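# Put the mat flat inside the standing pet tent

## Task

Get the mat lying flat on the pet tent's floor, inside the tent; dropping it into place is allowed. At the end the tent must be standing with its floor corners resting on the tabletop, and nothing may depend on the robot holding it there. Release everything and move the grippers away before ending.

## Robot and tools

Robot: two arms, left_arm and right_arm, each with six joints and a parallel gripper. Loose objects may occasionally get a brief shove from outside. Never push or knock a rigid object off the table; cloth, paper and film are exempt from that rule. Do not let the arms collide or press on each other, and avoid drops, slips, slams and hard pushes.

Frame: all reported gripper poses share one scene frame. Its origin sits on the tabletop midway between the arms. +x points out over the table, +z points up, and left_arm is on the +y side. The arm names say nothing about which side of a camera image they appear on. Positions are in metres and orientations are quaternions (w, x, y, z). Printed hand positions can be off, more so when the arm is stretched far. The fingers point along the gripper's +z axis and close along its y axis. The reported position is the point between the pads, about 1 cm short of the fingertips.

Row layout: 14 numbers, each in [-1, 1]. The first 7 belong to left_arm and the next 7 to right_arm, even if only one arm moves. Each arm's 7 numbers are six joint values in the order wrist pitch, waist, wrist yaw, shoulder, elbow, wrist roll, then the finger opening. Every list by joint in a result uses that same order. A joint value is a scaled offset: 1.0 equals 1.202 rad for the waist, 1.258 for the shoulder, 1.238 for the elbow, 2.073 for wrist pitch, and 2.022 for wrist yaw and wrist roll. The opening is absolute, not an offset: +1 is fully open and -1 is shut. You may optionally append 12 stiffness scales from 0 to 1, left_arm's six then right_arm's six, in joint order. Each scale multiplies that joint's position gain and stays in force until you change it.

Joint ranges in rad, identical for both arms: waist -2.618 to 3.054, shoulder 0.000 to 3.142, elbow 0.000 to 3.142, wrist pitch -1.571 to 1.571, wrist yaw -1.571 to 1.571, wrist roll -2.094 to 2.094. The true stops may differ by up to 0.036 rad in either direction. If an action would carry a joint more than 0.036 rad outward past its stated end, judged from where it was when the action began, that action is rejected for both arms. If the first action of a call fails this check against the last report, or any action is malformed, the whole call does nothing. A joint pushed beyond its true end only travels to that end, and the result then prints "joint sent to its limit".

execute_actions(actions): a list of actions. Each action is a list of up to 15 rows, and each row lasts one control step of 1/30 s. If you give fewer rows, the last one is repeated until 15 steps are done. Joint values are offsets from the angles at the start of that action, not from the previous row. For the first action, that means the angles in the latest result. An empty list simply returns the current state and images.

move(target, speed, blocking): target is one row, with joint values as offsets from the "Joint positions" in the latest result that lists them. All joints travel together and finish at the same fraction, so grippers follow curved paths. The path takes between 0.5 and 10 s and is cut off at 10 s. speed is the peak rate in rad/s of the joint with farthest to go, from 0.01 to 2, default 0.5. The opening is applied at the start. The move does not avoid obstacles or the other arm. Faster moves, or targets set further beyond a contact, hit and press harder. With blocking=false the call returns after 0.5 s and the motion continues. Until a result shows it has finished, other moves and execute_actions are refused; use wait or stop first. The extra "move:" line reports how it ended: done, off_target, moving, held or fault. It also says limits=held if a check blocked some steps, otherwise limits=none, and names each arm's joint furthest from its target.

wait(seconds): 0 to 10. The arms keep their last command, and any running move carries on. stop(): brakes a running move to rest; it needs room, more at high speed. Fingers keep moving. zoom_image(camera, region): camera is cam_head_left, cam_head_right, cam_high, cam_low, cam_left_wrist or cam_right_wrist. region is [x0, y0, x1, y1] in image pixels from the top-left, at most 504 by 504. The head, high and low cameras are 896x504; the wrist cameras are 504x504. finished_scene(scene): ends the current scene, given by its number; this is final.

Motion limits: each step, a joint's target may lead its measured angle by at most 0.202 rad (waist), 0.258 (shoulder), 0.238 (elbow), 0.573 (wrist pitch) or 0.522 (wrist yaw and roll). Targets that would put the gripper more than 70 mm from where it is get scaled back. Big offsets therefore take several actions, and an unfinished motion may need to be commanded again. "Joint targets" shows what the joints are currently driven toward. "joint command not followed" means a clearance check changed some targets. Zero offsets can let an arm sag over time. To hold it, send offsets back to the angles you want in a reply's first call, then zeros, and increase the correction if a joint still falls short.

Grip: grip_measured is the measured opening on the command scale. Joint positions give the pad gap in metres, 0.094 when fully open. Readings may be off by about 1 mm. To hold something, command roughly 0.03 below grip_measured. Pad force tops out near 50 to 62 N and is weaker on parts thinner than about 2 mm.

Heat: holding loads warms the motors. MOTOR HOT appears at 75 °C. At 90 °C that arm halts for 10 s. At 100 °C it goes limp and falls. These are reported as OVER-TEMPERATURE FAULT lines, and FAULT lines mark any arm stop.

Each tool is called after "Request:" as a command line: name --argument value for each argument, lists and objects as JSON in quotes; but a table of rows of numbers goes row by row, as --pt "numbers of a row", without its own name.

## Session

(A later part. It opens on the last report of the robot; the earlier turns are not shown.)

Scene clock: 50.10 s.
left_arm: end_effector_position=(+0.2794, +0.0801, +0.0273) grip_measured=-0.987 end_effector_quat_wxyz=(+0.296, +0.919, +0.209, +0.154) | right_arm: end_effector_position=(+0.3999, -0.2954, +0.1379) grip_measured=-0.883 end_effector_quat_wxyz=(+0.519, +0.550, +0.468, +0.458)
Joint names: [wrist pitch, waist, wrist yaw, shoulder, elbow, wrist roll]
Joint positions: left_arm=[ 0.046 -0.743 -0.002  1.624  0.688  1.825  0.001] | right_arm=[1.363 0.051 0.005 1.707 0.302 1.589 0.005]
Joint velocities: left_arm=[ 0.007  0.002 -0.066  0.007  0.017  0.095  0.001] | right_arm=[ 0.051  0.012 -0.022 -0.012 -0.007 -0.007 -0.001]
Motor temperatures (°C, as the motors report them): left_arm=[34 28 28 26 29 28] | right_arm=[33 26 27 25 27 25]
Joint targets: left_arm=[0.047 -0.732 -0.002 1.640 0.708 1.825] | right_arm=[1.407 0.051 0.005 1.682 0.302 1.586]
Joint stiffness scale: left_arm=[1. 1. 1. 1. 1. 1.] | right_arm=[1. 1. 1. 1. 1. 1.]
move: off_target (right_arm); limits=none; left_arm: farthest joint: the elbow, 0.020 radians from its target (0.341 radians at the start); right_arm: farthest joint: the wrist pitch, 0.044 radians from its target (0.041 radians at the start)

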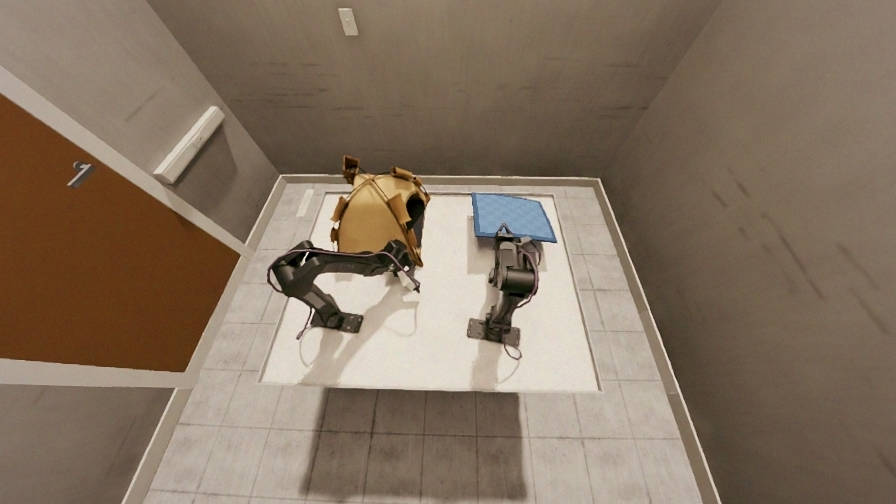

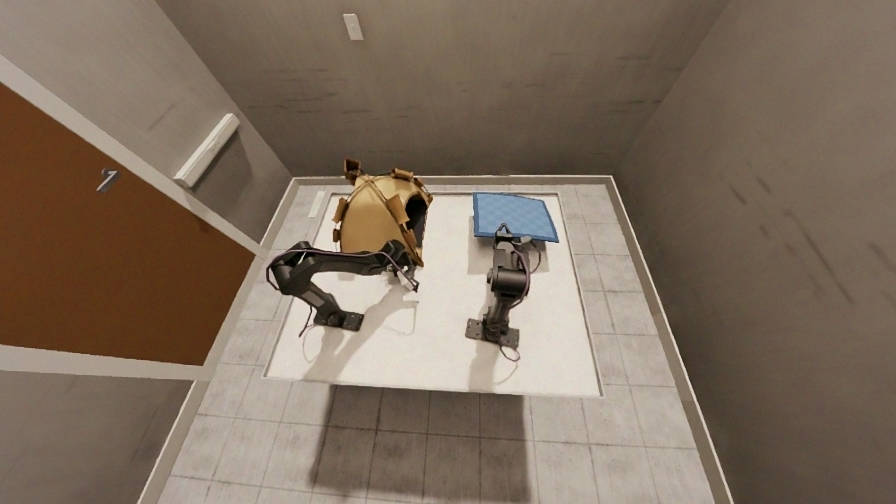

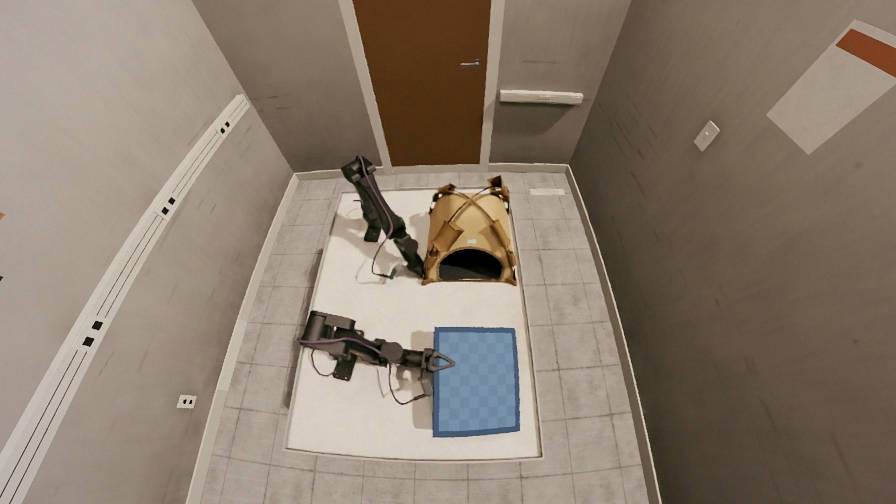

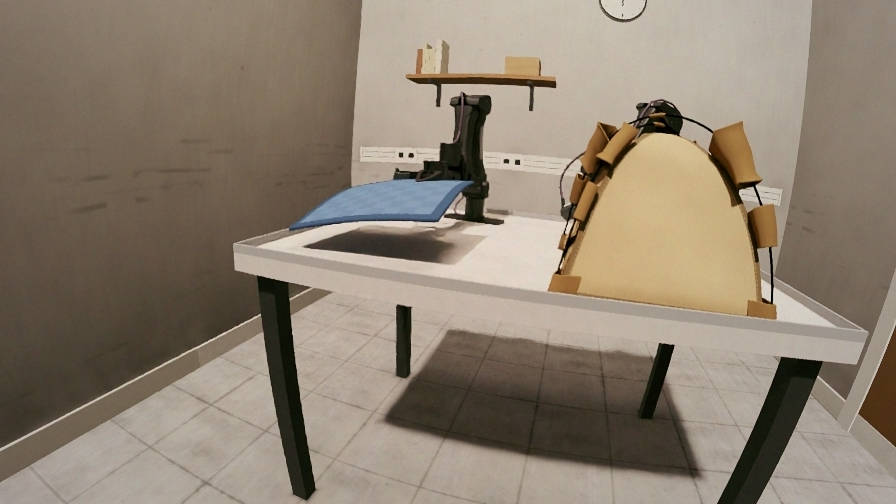

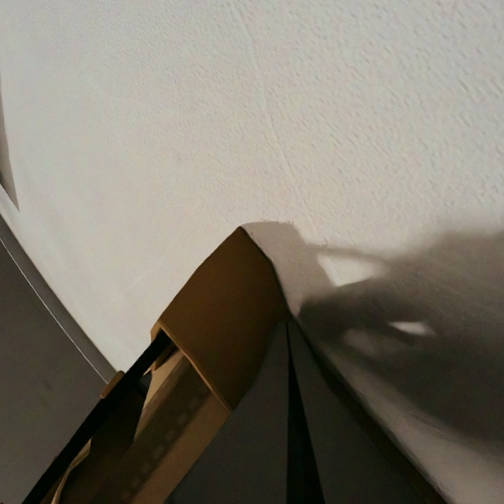

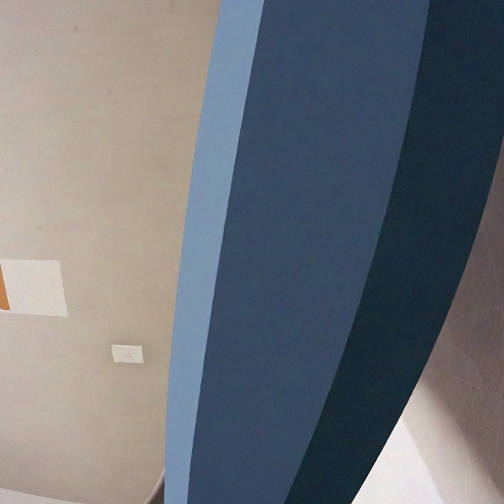

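Request:
move --target '[-0.225,-0.03,0,-0.78,-0.40,0,-1, 0.02,0,0,-0.02,0,0,-0.9]' --speed 1

Request:
move --target '[0,1,0,0,0,0,-1, 0.02,0,0,-0.02,0,0,-0.9]' --speed 1.2

Request:
move --target '[0,0.4,0,0,0,-1,-1, 0.02,0,-0.2,-0.02,0,0,-0.9]' --speed 1.5

Scene clock: 52.67 s.
left_arm: end_effector_position=(+0.1705, +0.2007, +0.0390) grip_measured=-0.987 end_effector_quat_wxyz=(+0.313, +0.916, +0.196, +0.157) | right_arm: end_effector_position=(+0.3998, -0.2954, +0.1375) grip_measured=-0.883 end_effector_quat_wxyz=(+0.518, +0.551, +0.468, +0.458)
Joint names: [wrist pitch, waist, wrist yaw, shoulder, elbow, wrist roll]
Joint positions: left_arm=[-0.395 -0.768 -0.002  0.667  0.206  1.825  0.001] | right_arm=[1.361 0.051 0.005 1.707 0.302 1.592 0.005]
Joint velocities: left_arm=[-0.051 -0.007  0.022  0.007 -0.007 -0.007 -0.   ] | right_arm=[ 0.007 -0.007  0.007  0.007 -0.012  0.007  0.   ]
Motor temperatures (°C, as the motors report them): left_arm=[34 28 28 26 29 28] | right_arm=[33 26 27 25 27 25]
Joint targets: left_arm=[-0.420 -0.778 -0.002 0.643 0.192 1.825] | right_arm=[1.404 0.051 0.005 1.682 0.302 1.589]
Joint stiffness scale: left_arm=[1. 1. 1. 1. 1. 1.] | right_arm=[1. 1. 1. 1. 1. 1.]
move: off_target (left_arm, right_arm); limits=none; left_arm: farthest joint: the wrist pitch, 0.025 radians from its target (0.466 radians at the start); right_arm: farthest joint: the wrist pitch, 0.043 radians from its target (0.041 radians at the start)

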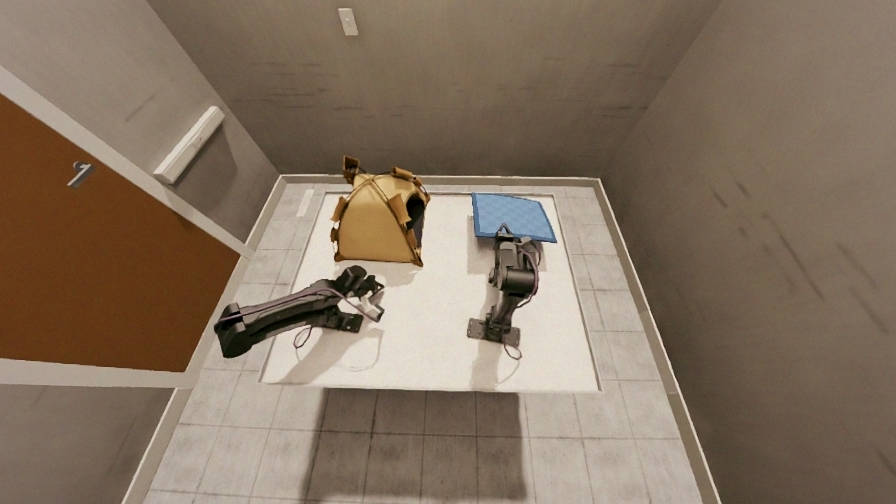

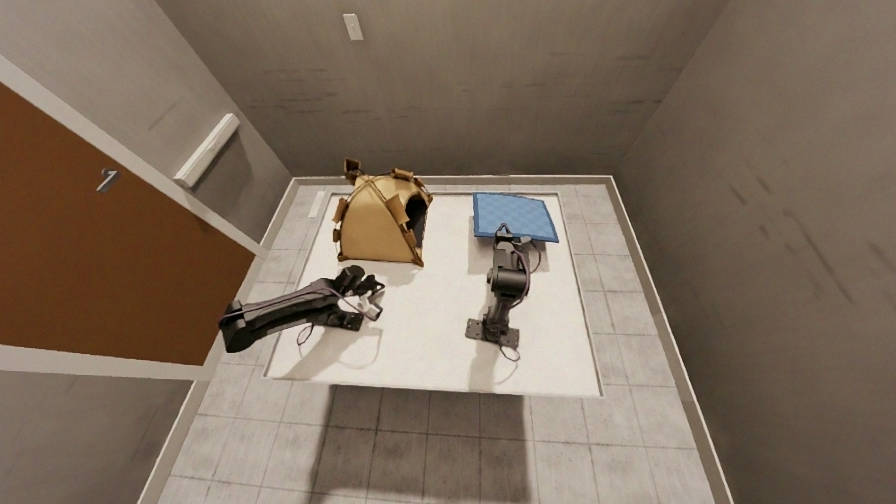

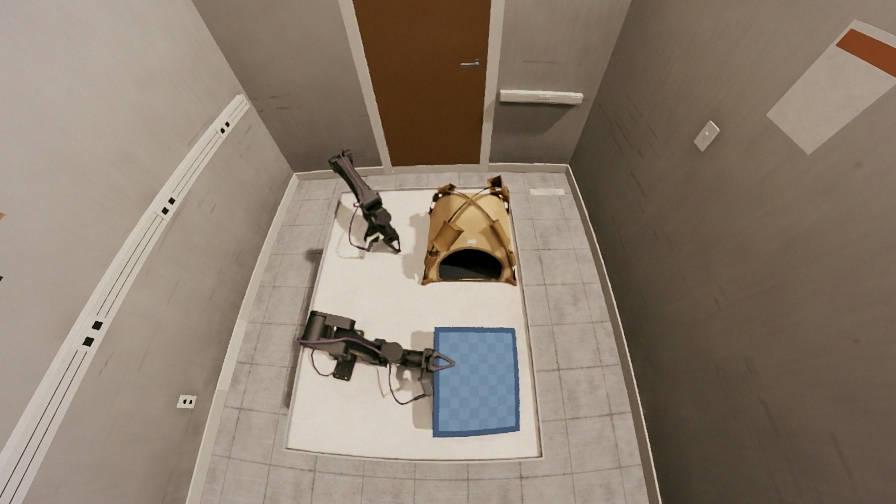

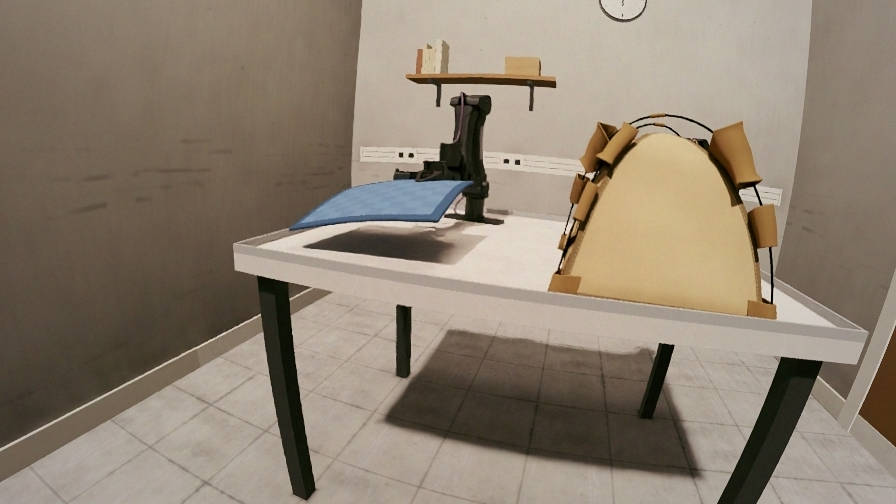

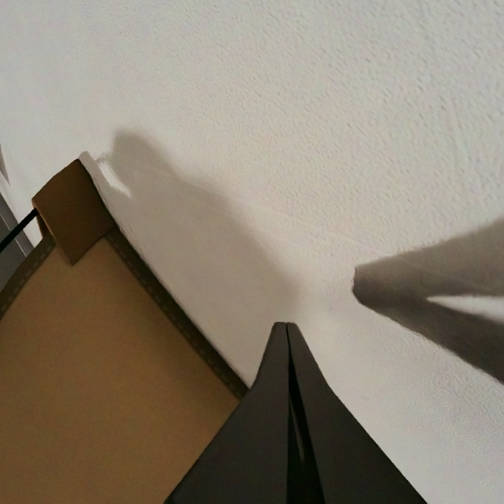

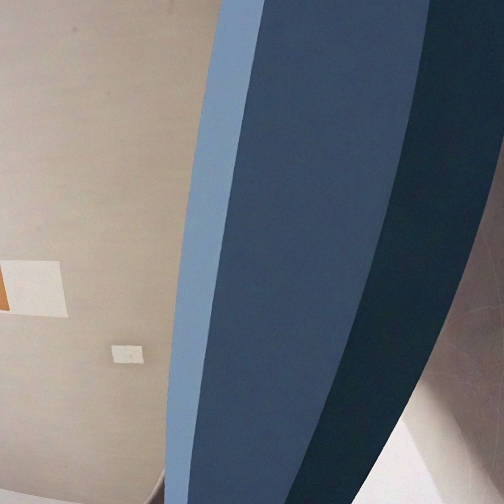

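Scene clock: 54.20 s.
left_arm: end_effector_position=(+0.2439, +0.4399, +0.0403) grip_measured=-0.987 end_effector_quat_wxyz=(+0.170, +0.647, +0.676, +0.310) | right_arm: end_effector_position=(+0.3998, -0.2954, +0.1369) grip_measured=-0.883 end_effector_quat_wxyz=(+0.517, +0.552, +0.468, +0.458)
Joint names: [wrist pitch, waist, wrist yaw, shoulder, elbow, wrist roll]
Joint positions: left_arm=[-0.387  0.424 -0.007  0.667  0.206  1.825  0.001] | right_arm=[1.359 0.051 0.005 1.707 0.302 1.594 0.005]
Joint velocities: left_arm=[ 0.051 -0.002  0.007 -0.012  0.007 -0.037  0.   ] | right_arm=[ 0.051  0.012 -0.022  0.007  0.002 -0.022 -0.001]
Motor temperatures (°C, as the motors report them): left_arm=[34 28 28 26 29 28] | right_arm=[33 26 27 25 27 25]
Joint targets: left_arm=[-0.395 0.434 -0.002 0.667 0.206 1.825] | right_arm=[1.403 0.051 0.005 1.682 0.302 1.591]
Joint stiffness scale: left_arm=[1. 1. 1. 1. 1. 1.] | right_arm=[1. 1. 1. 1. 1. 1.]
move: off_target (right_arm); limits=none; left_arm: farthest joint: the waist, 0.010 radians from its target (1.202 radians at the start); right_arm: farthest joint: the wrist pitch, 0.044 radians from its target (0.041 radians at the start)

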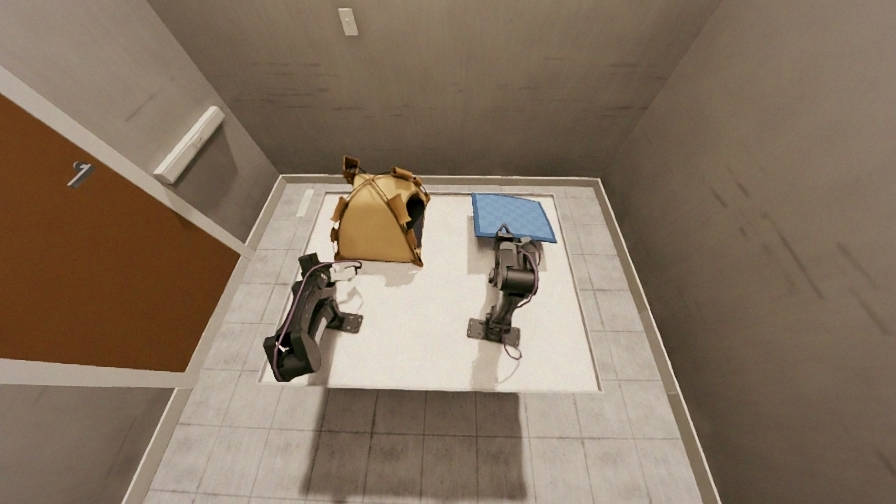

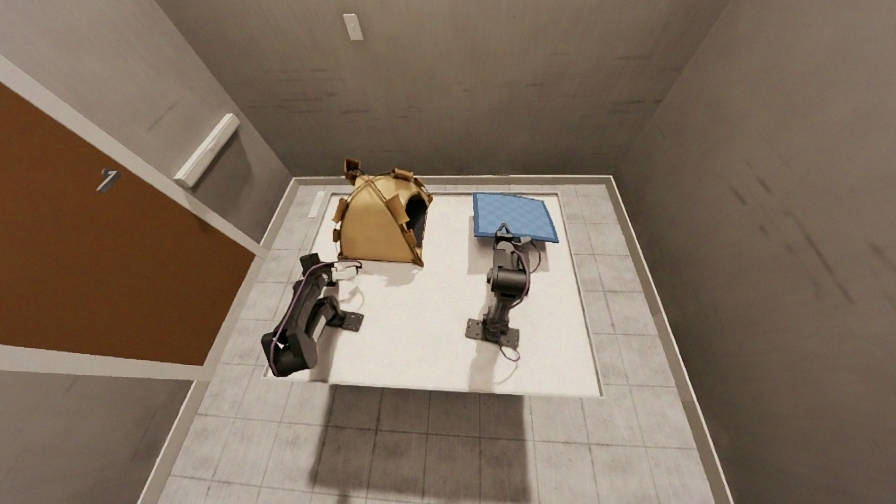

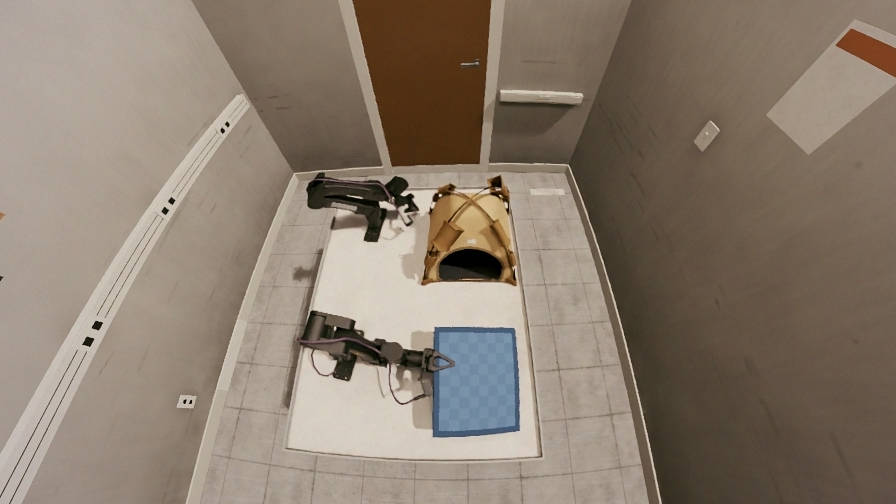

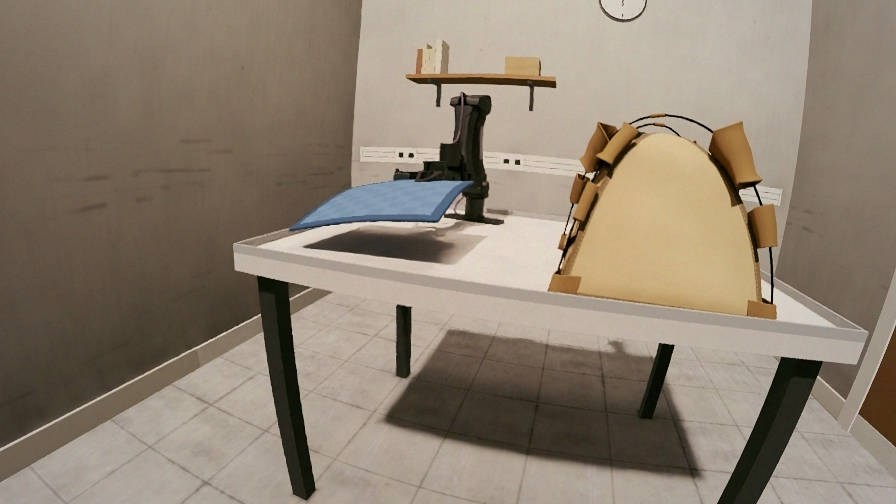

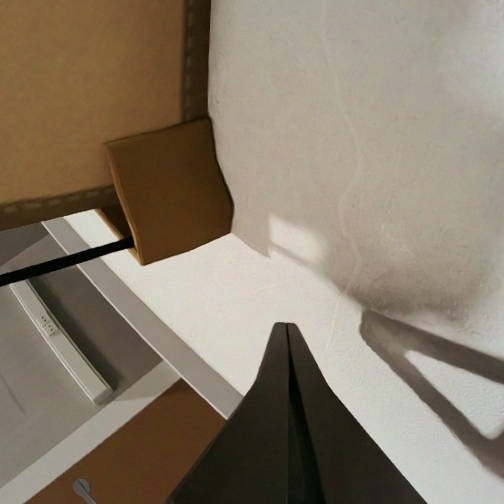

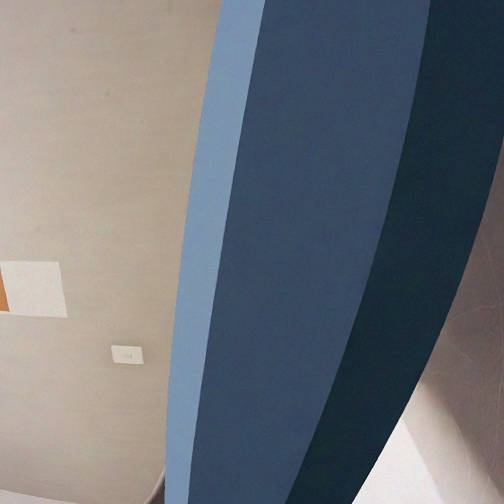

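Scene clock: 56.63 s.
left_arm: end_effector_position=(+0.1908, +0.5296, +0.0409) grip_measured=-0.987 end_effector_quat_wxyz=(+0.340, -0.432, +0.829, +0.104) | right_arm: end_effector_position=(+0.3959, -0.2254, +0.1366) grip_measured=-0.883 end_effector_quat_wxyz=(+0.410, +0.455, +0.562, +0.556)
Joint names: [wrist pitch, waist, wrist yaw, shoulder, elbow, wrist roll]
Joint positions: left_arm=[-0.383  0.894 -0.007  0.667  0.206 -0.192  0.001] | right_arm=[ 1.355  0.051 -0.391  1.707  0.302  1.597  0.005]
Joint velocities: left_arm=[ 0.022 -0.007 -0.11   0.012 -0.002  0.007 -0.   ] | right_arm=[ 0.037  0.002  0.007 -0.002 -0.007  0.007 -0.   ]
Motor temperatures (°C, as the motors report them): left_arm=[34 28 28 26 29 28] | right_arm=[33 26 27 26 27 25]
Joint targets: left_arm=[-0.387 0.905 -0.007 0.667 0.206 -0.197] | right_arm=[1.400 0.051 -0.399 1.682 0.302 1.594]
Joint stiffness scale: left_arm=[1. 1. 1. 1. 1. 1.] | right_arm=[1. 1. 1. 1. 1. 1.]
move: off_target (right_arm); limits=none; left_arm: farthest joint: the waist, 0.010 radians from its target (0.481 radians at the start); right_arm: farthest joint: the wrist pitch, 0.046 radians from its target (0.042 radians at the start)

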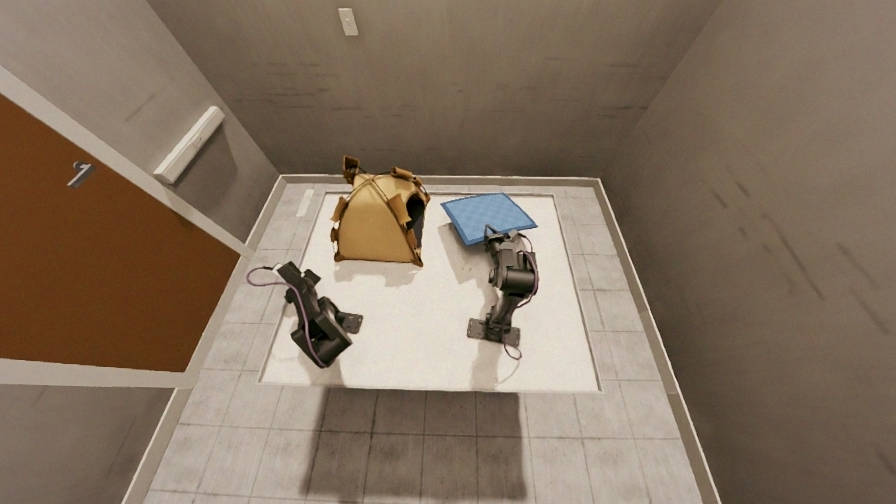

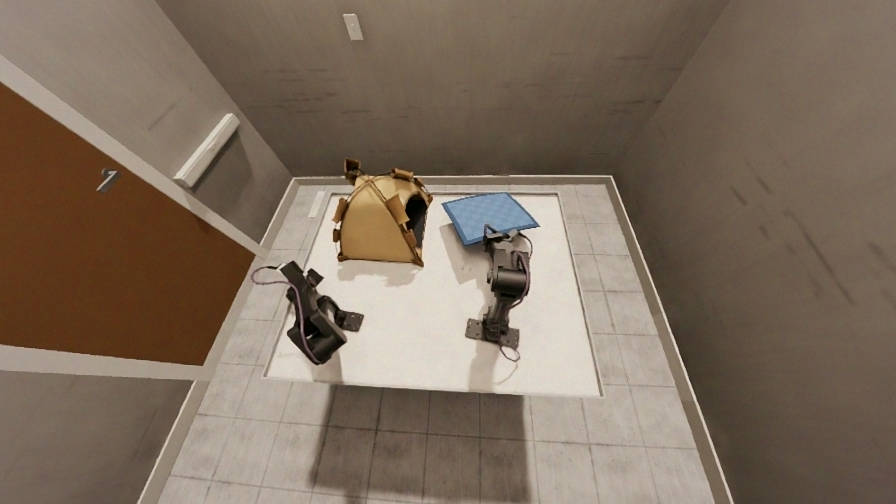

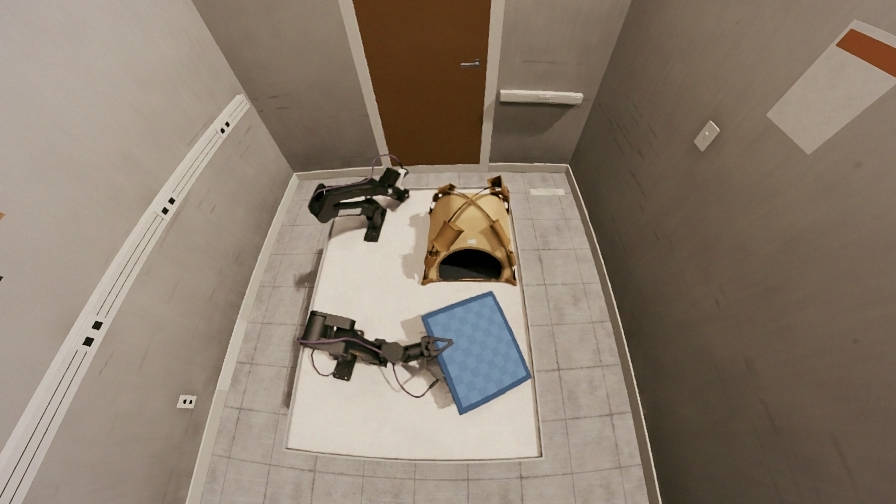

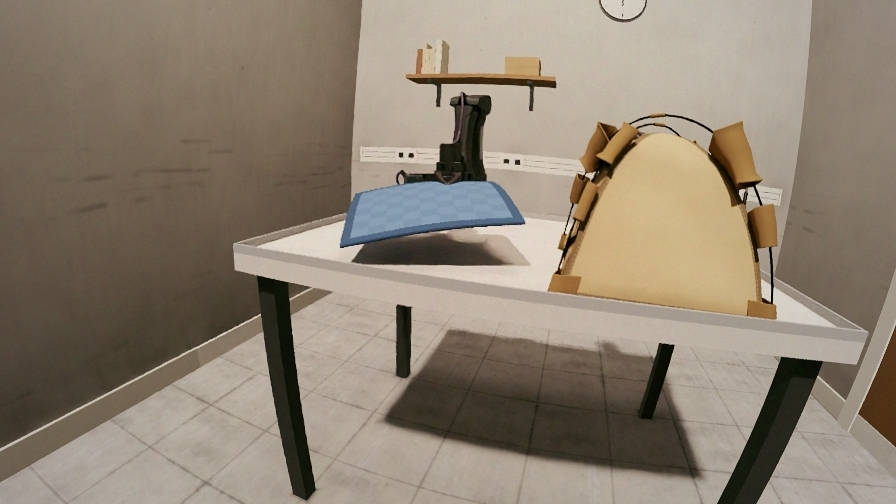

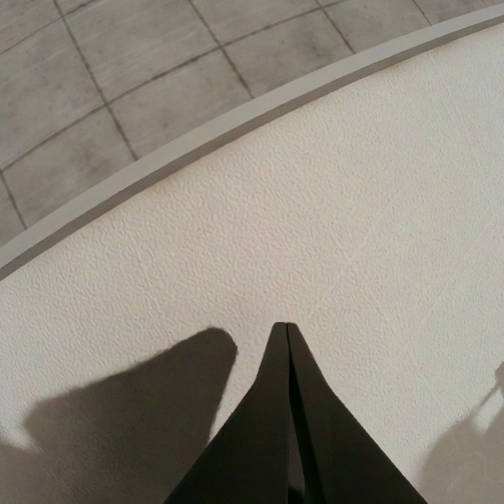

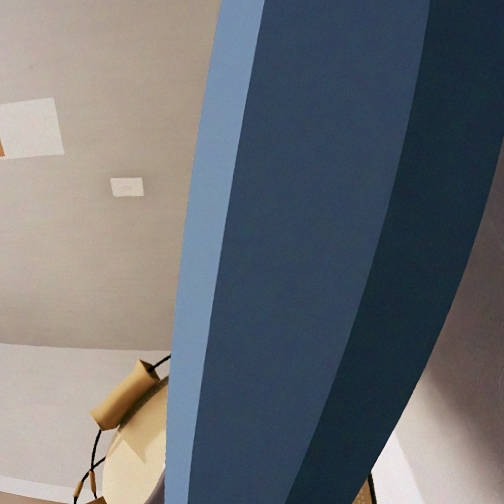

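Request:
move --target '[0.185,-0.39,0,0.535,0.185,-0.5,-1, 0.104,0.49,0.335,0.205,0.115,-0.015,-0.9]' --speed 0.5

Scene clock: 60.30 s.
left_arm: end_effector_position=(+0.3220, +0.4681, +0.0222) grip_measured=-0.987 end_effector_quat_wxyz=(-0.295, +0.649, -0.688, +0.137) | right_arm: end_effector_position=(+0.4067, -0.0996, +0.1125) grip_measured=-0.883 end_effector_quat_wxyz=(+0.449, +0.465, +0.546, +0.534)
Joint names: [wrist pitch, waist, wrist yaw, shoulder, elbow, wrist roll]
Joint positions: left_arm=[-0.     0.437 -0.007  1.324  0.415 -1.2    0.001] | right_arm=[1.519 0.633 0.277 1.961 0.414 1.585 0.005]
Joint velocities: left_arm=[-0.051 -0.007  0.022 -0.002 -0.022 -0.051 -0.   ] | right_arm=[-0.051 -0.012 -0.022 -0.022 -0.002 -0.037  0.001]
Motor temperatures (°C, as the motors report them): left_arm=[34 28 28 26 29 28] | right_arm=[34 26 27 25 27 25]
Joint targets: left_arm=[0.000 0.426 -0.007 1.340 0.435 -1.203] | right_arm=[1.559 0.640 0.286 1.965 0.444 1.566]
Joint stiffness scale: left_arm=[1. 1. 1. 1. 1. 1.] | right_arm=[1. 1. 1. 1. 1. 1.]
joint sent to its limit (right arm) — the command would take the wrist pitch past its upper limit, so that joint was sent only as far as its limit.
move: off_target (right_arm); limits=none; left_arm: farthest joint: the elbow, 0.020 radians from its target (0.229 radians at the start); right_arm: farthest joint: the wrist pitch, 0.052 radians from its target (0.216 radians at the start)

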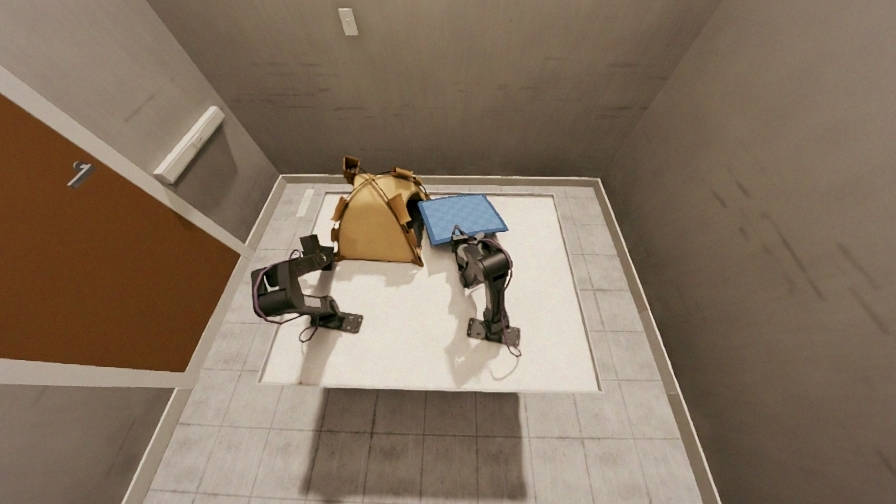

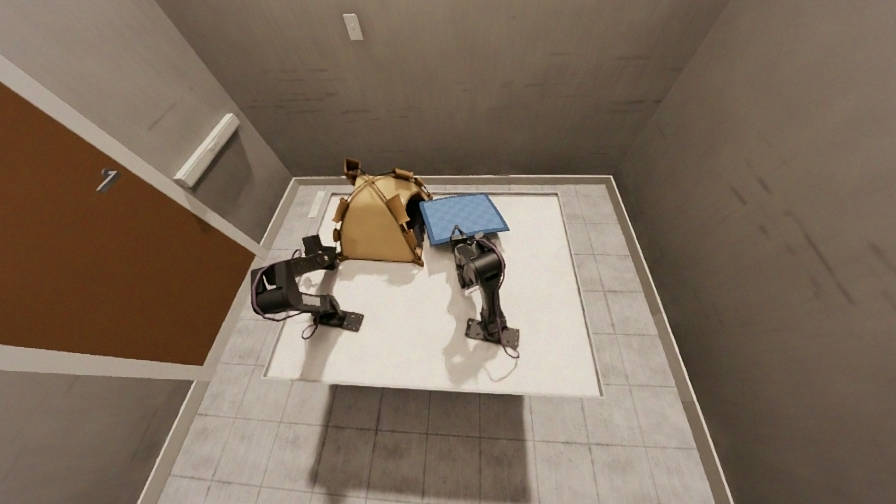

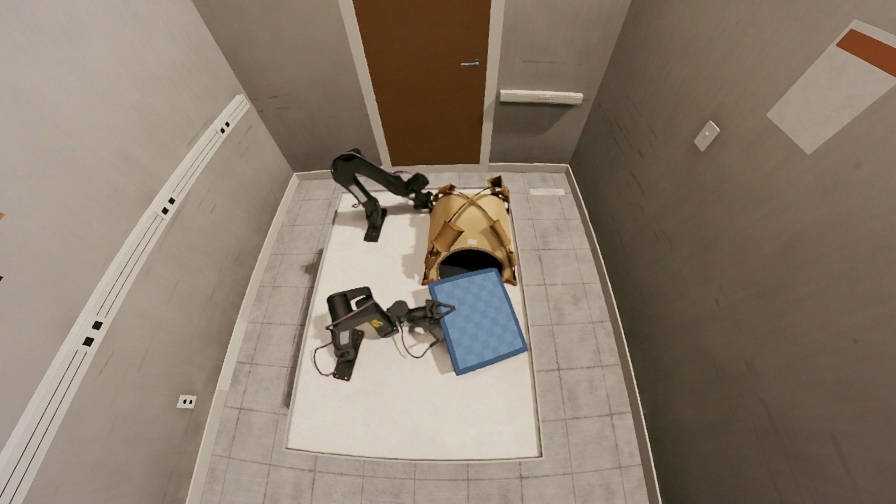

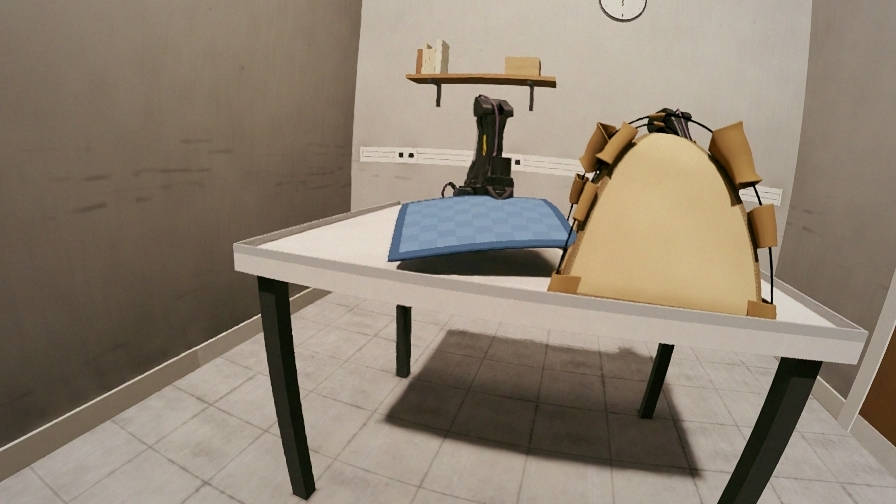

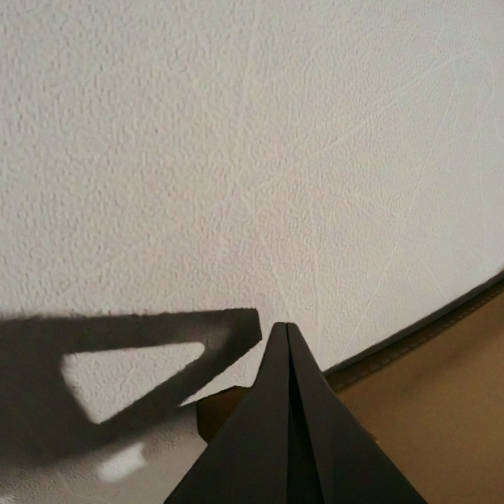

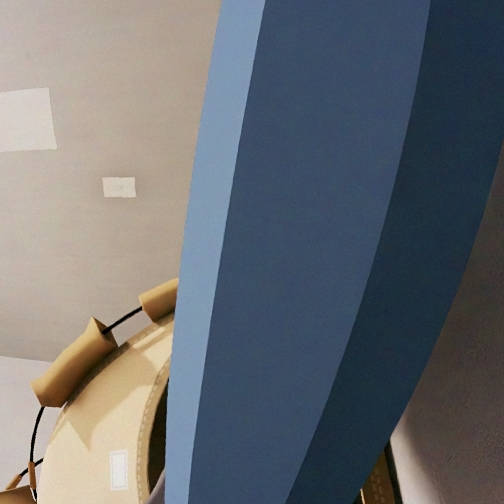

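Request:
move --target '[0,-0.07,0,0,0.01,0,-1, 0.02,0.11,0.05,0.04,0.06,-0.07,-0.9]' --speed 0.2

Request:
zoom_image --camera "cam_high" --region '[380, 220, 560, 380]'

Scene clock: 62.07 s.
left_arm: end_effector_position=(+0.3285, +0.4469, +0.0225) grip_measured=-0.987 end_effector_quat_wxyz=(-0.290, +0.623, -0.711, +0.148) | right_arm: end_effector_position=(+0.3992, -0.0603, +0.1082) grip_measured=-0.883 end_effector_quat_wxyz=(+0.473, +0.420, +0.580, +0.514)
Joint names: [wrist pitch, waist, wrist yaw, shoulder, elbow, wrist roll]
Joint positions: left_arm=[ 0.002  0.365 -0.007  1.324  0.415 -1.201  0.001] | right_arm=[1.521 0.757 0.369 2.006 0.458 1.463 0.005]
Joint velocities: left_arm=[-0.066  0.002  0.007  0.007  0.002 -0.022 -0.001] | right_arm=[ 0.051 -0.017 -0.007  0.012  0.007 -0.007 -0.   ]
Motor temperatures (°C, as the motors report them): left_arm=[34 28 28 26 29 28] | right_arm=[34 26 27 25 27 25]
Joint targets: left_arm=[-0.000 0.353 -0.007 1.324 0.427 -1.200] | right_arm=[1.559 0.765 0.378 2.011 0.488 1.444]
Joint stiffness scale: left_arm=[1. 1. 1. 1. 1. 1.] | right_arm=[1. 1. 1. 1. 1. 1.]
joint sent to its limit (right arm) — the command would take the wrist pitch past its upper limit, so that joint was sent only as far as its limit.
move: off_target (right_arm); limits=none; left_arm: farthest joint: the waist, 0.012 radians from its target (0.085 radians at the start); right_arm: farthest joint: the wrist pitch, 0.039 radians from its target (0.041 radians at the start)

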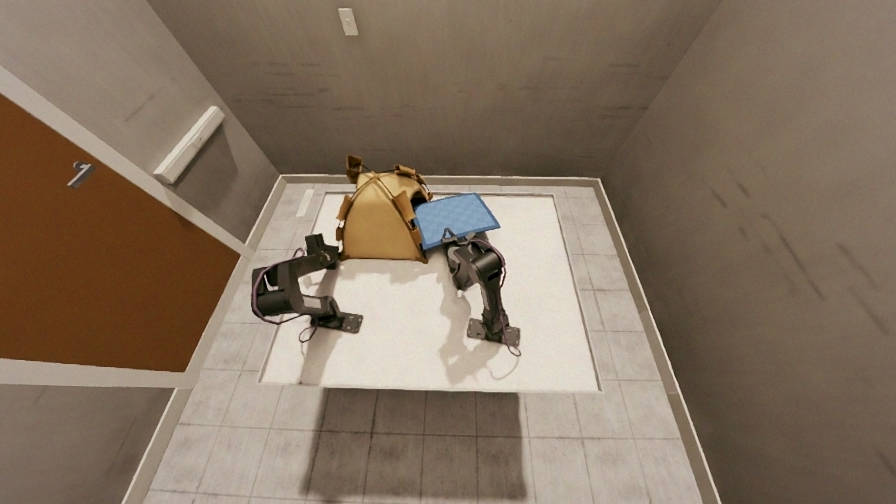

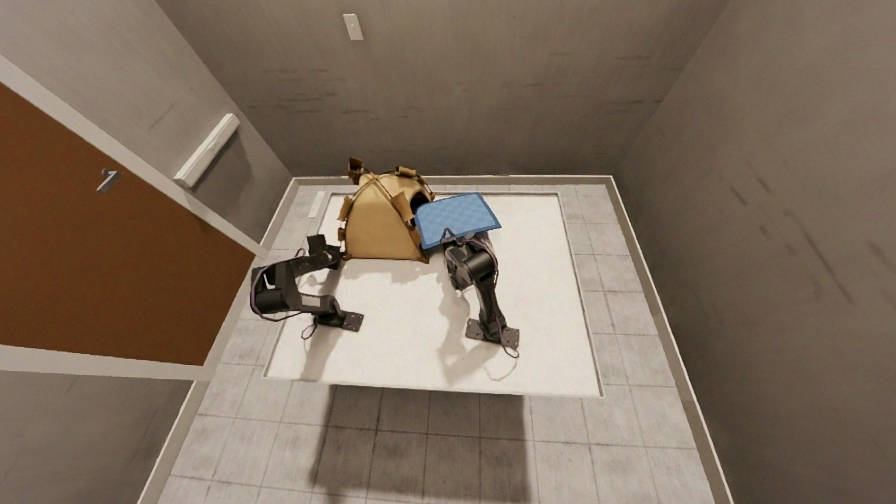

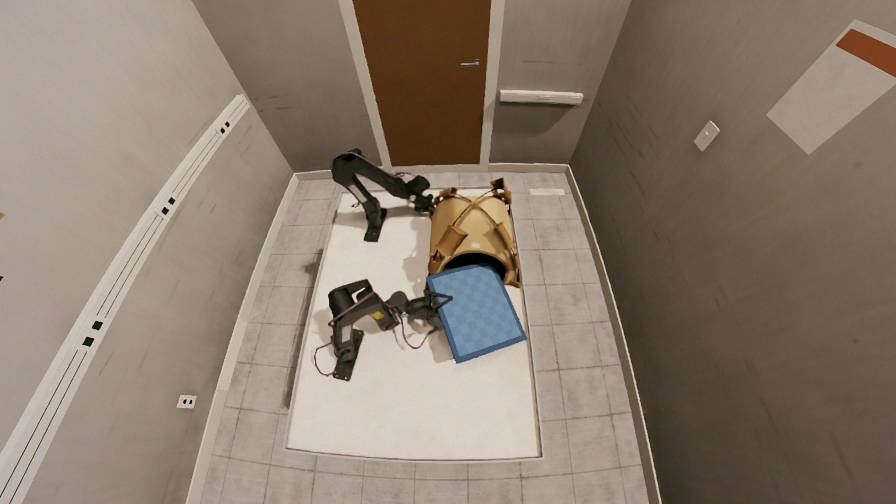

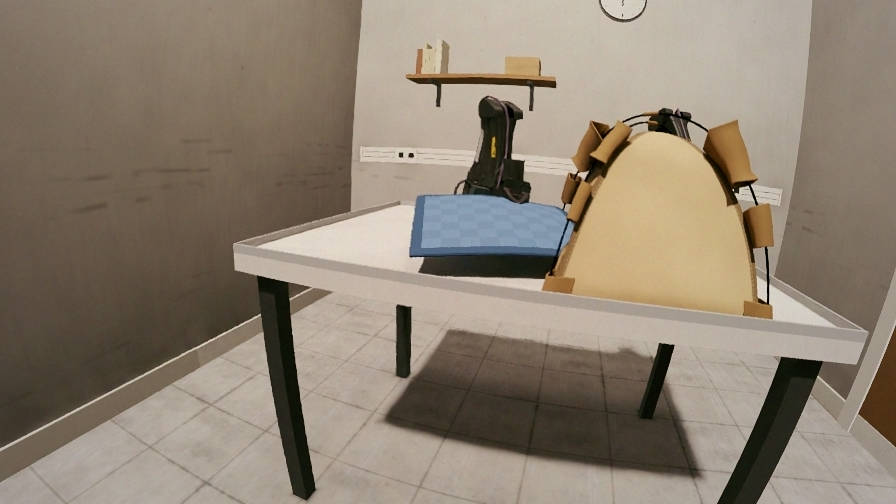

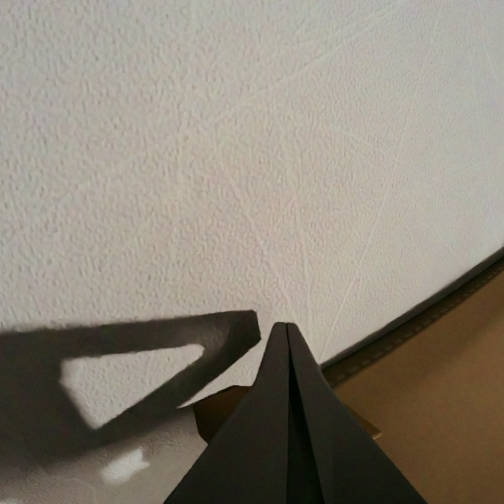

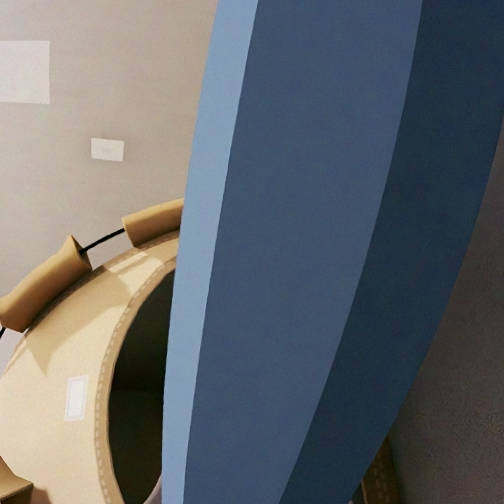

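Region (380, 220, 560, 380) of cam_high's 896x504 image, scaled by 2.800, with more detail than that image has.

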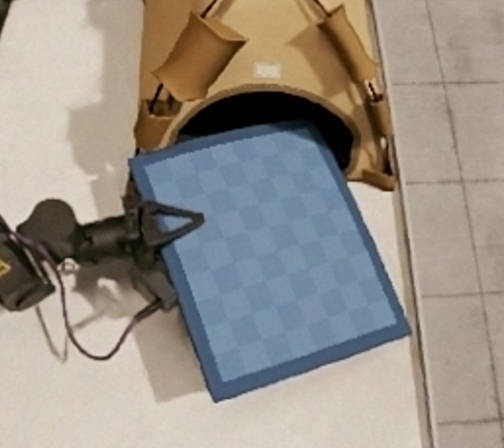

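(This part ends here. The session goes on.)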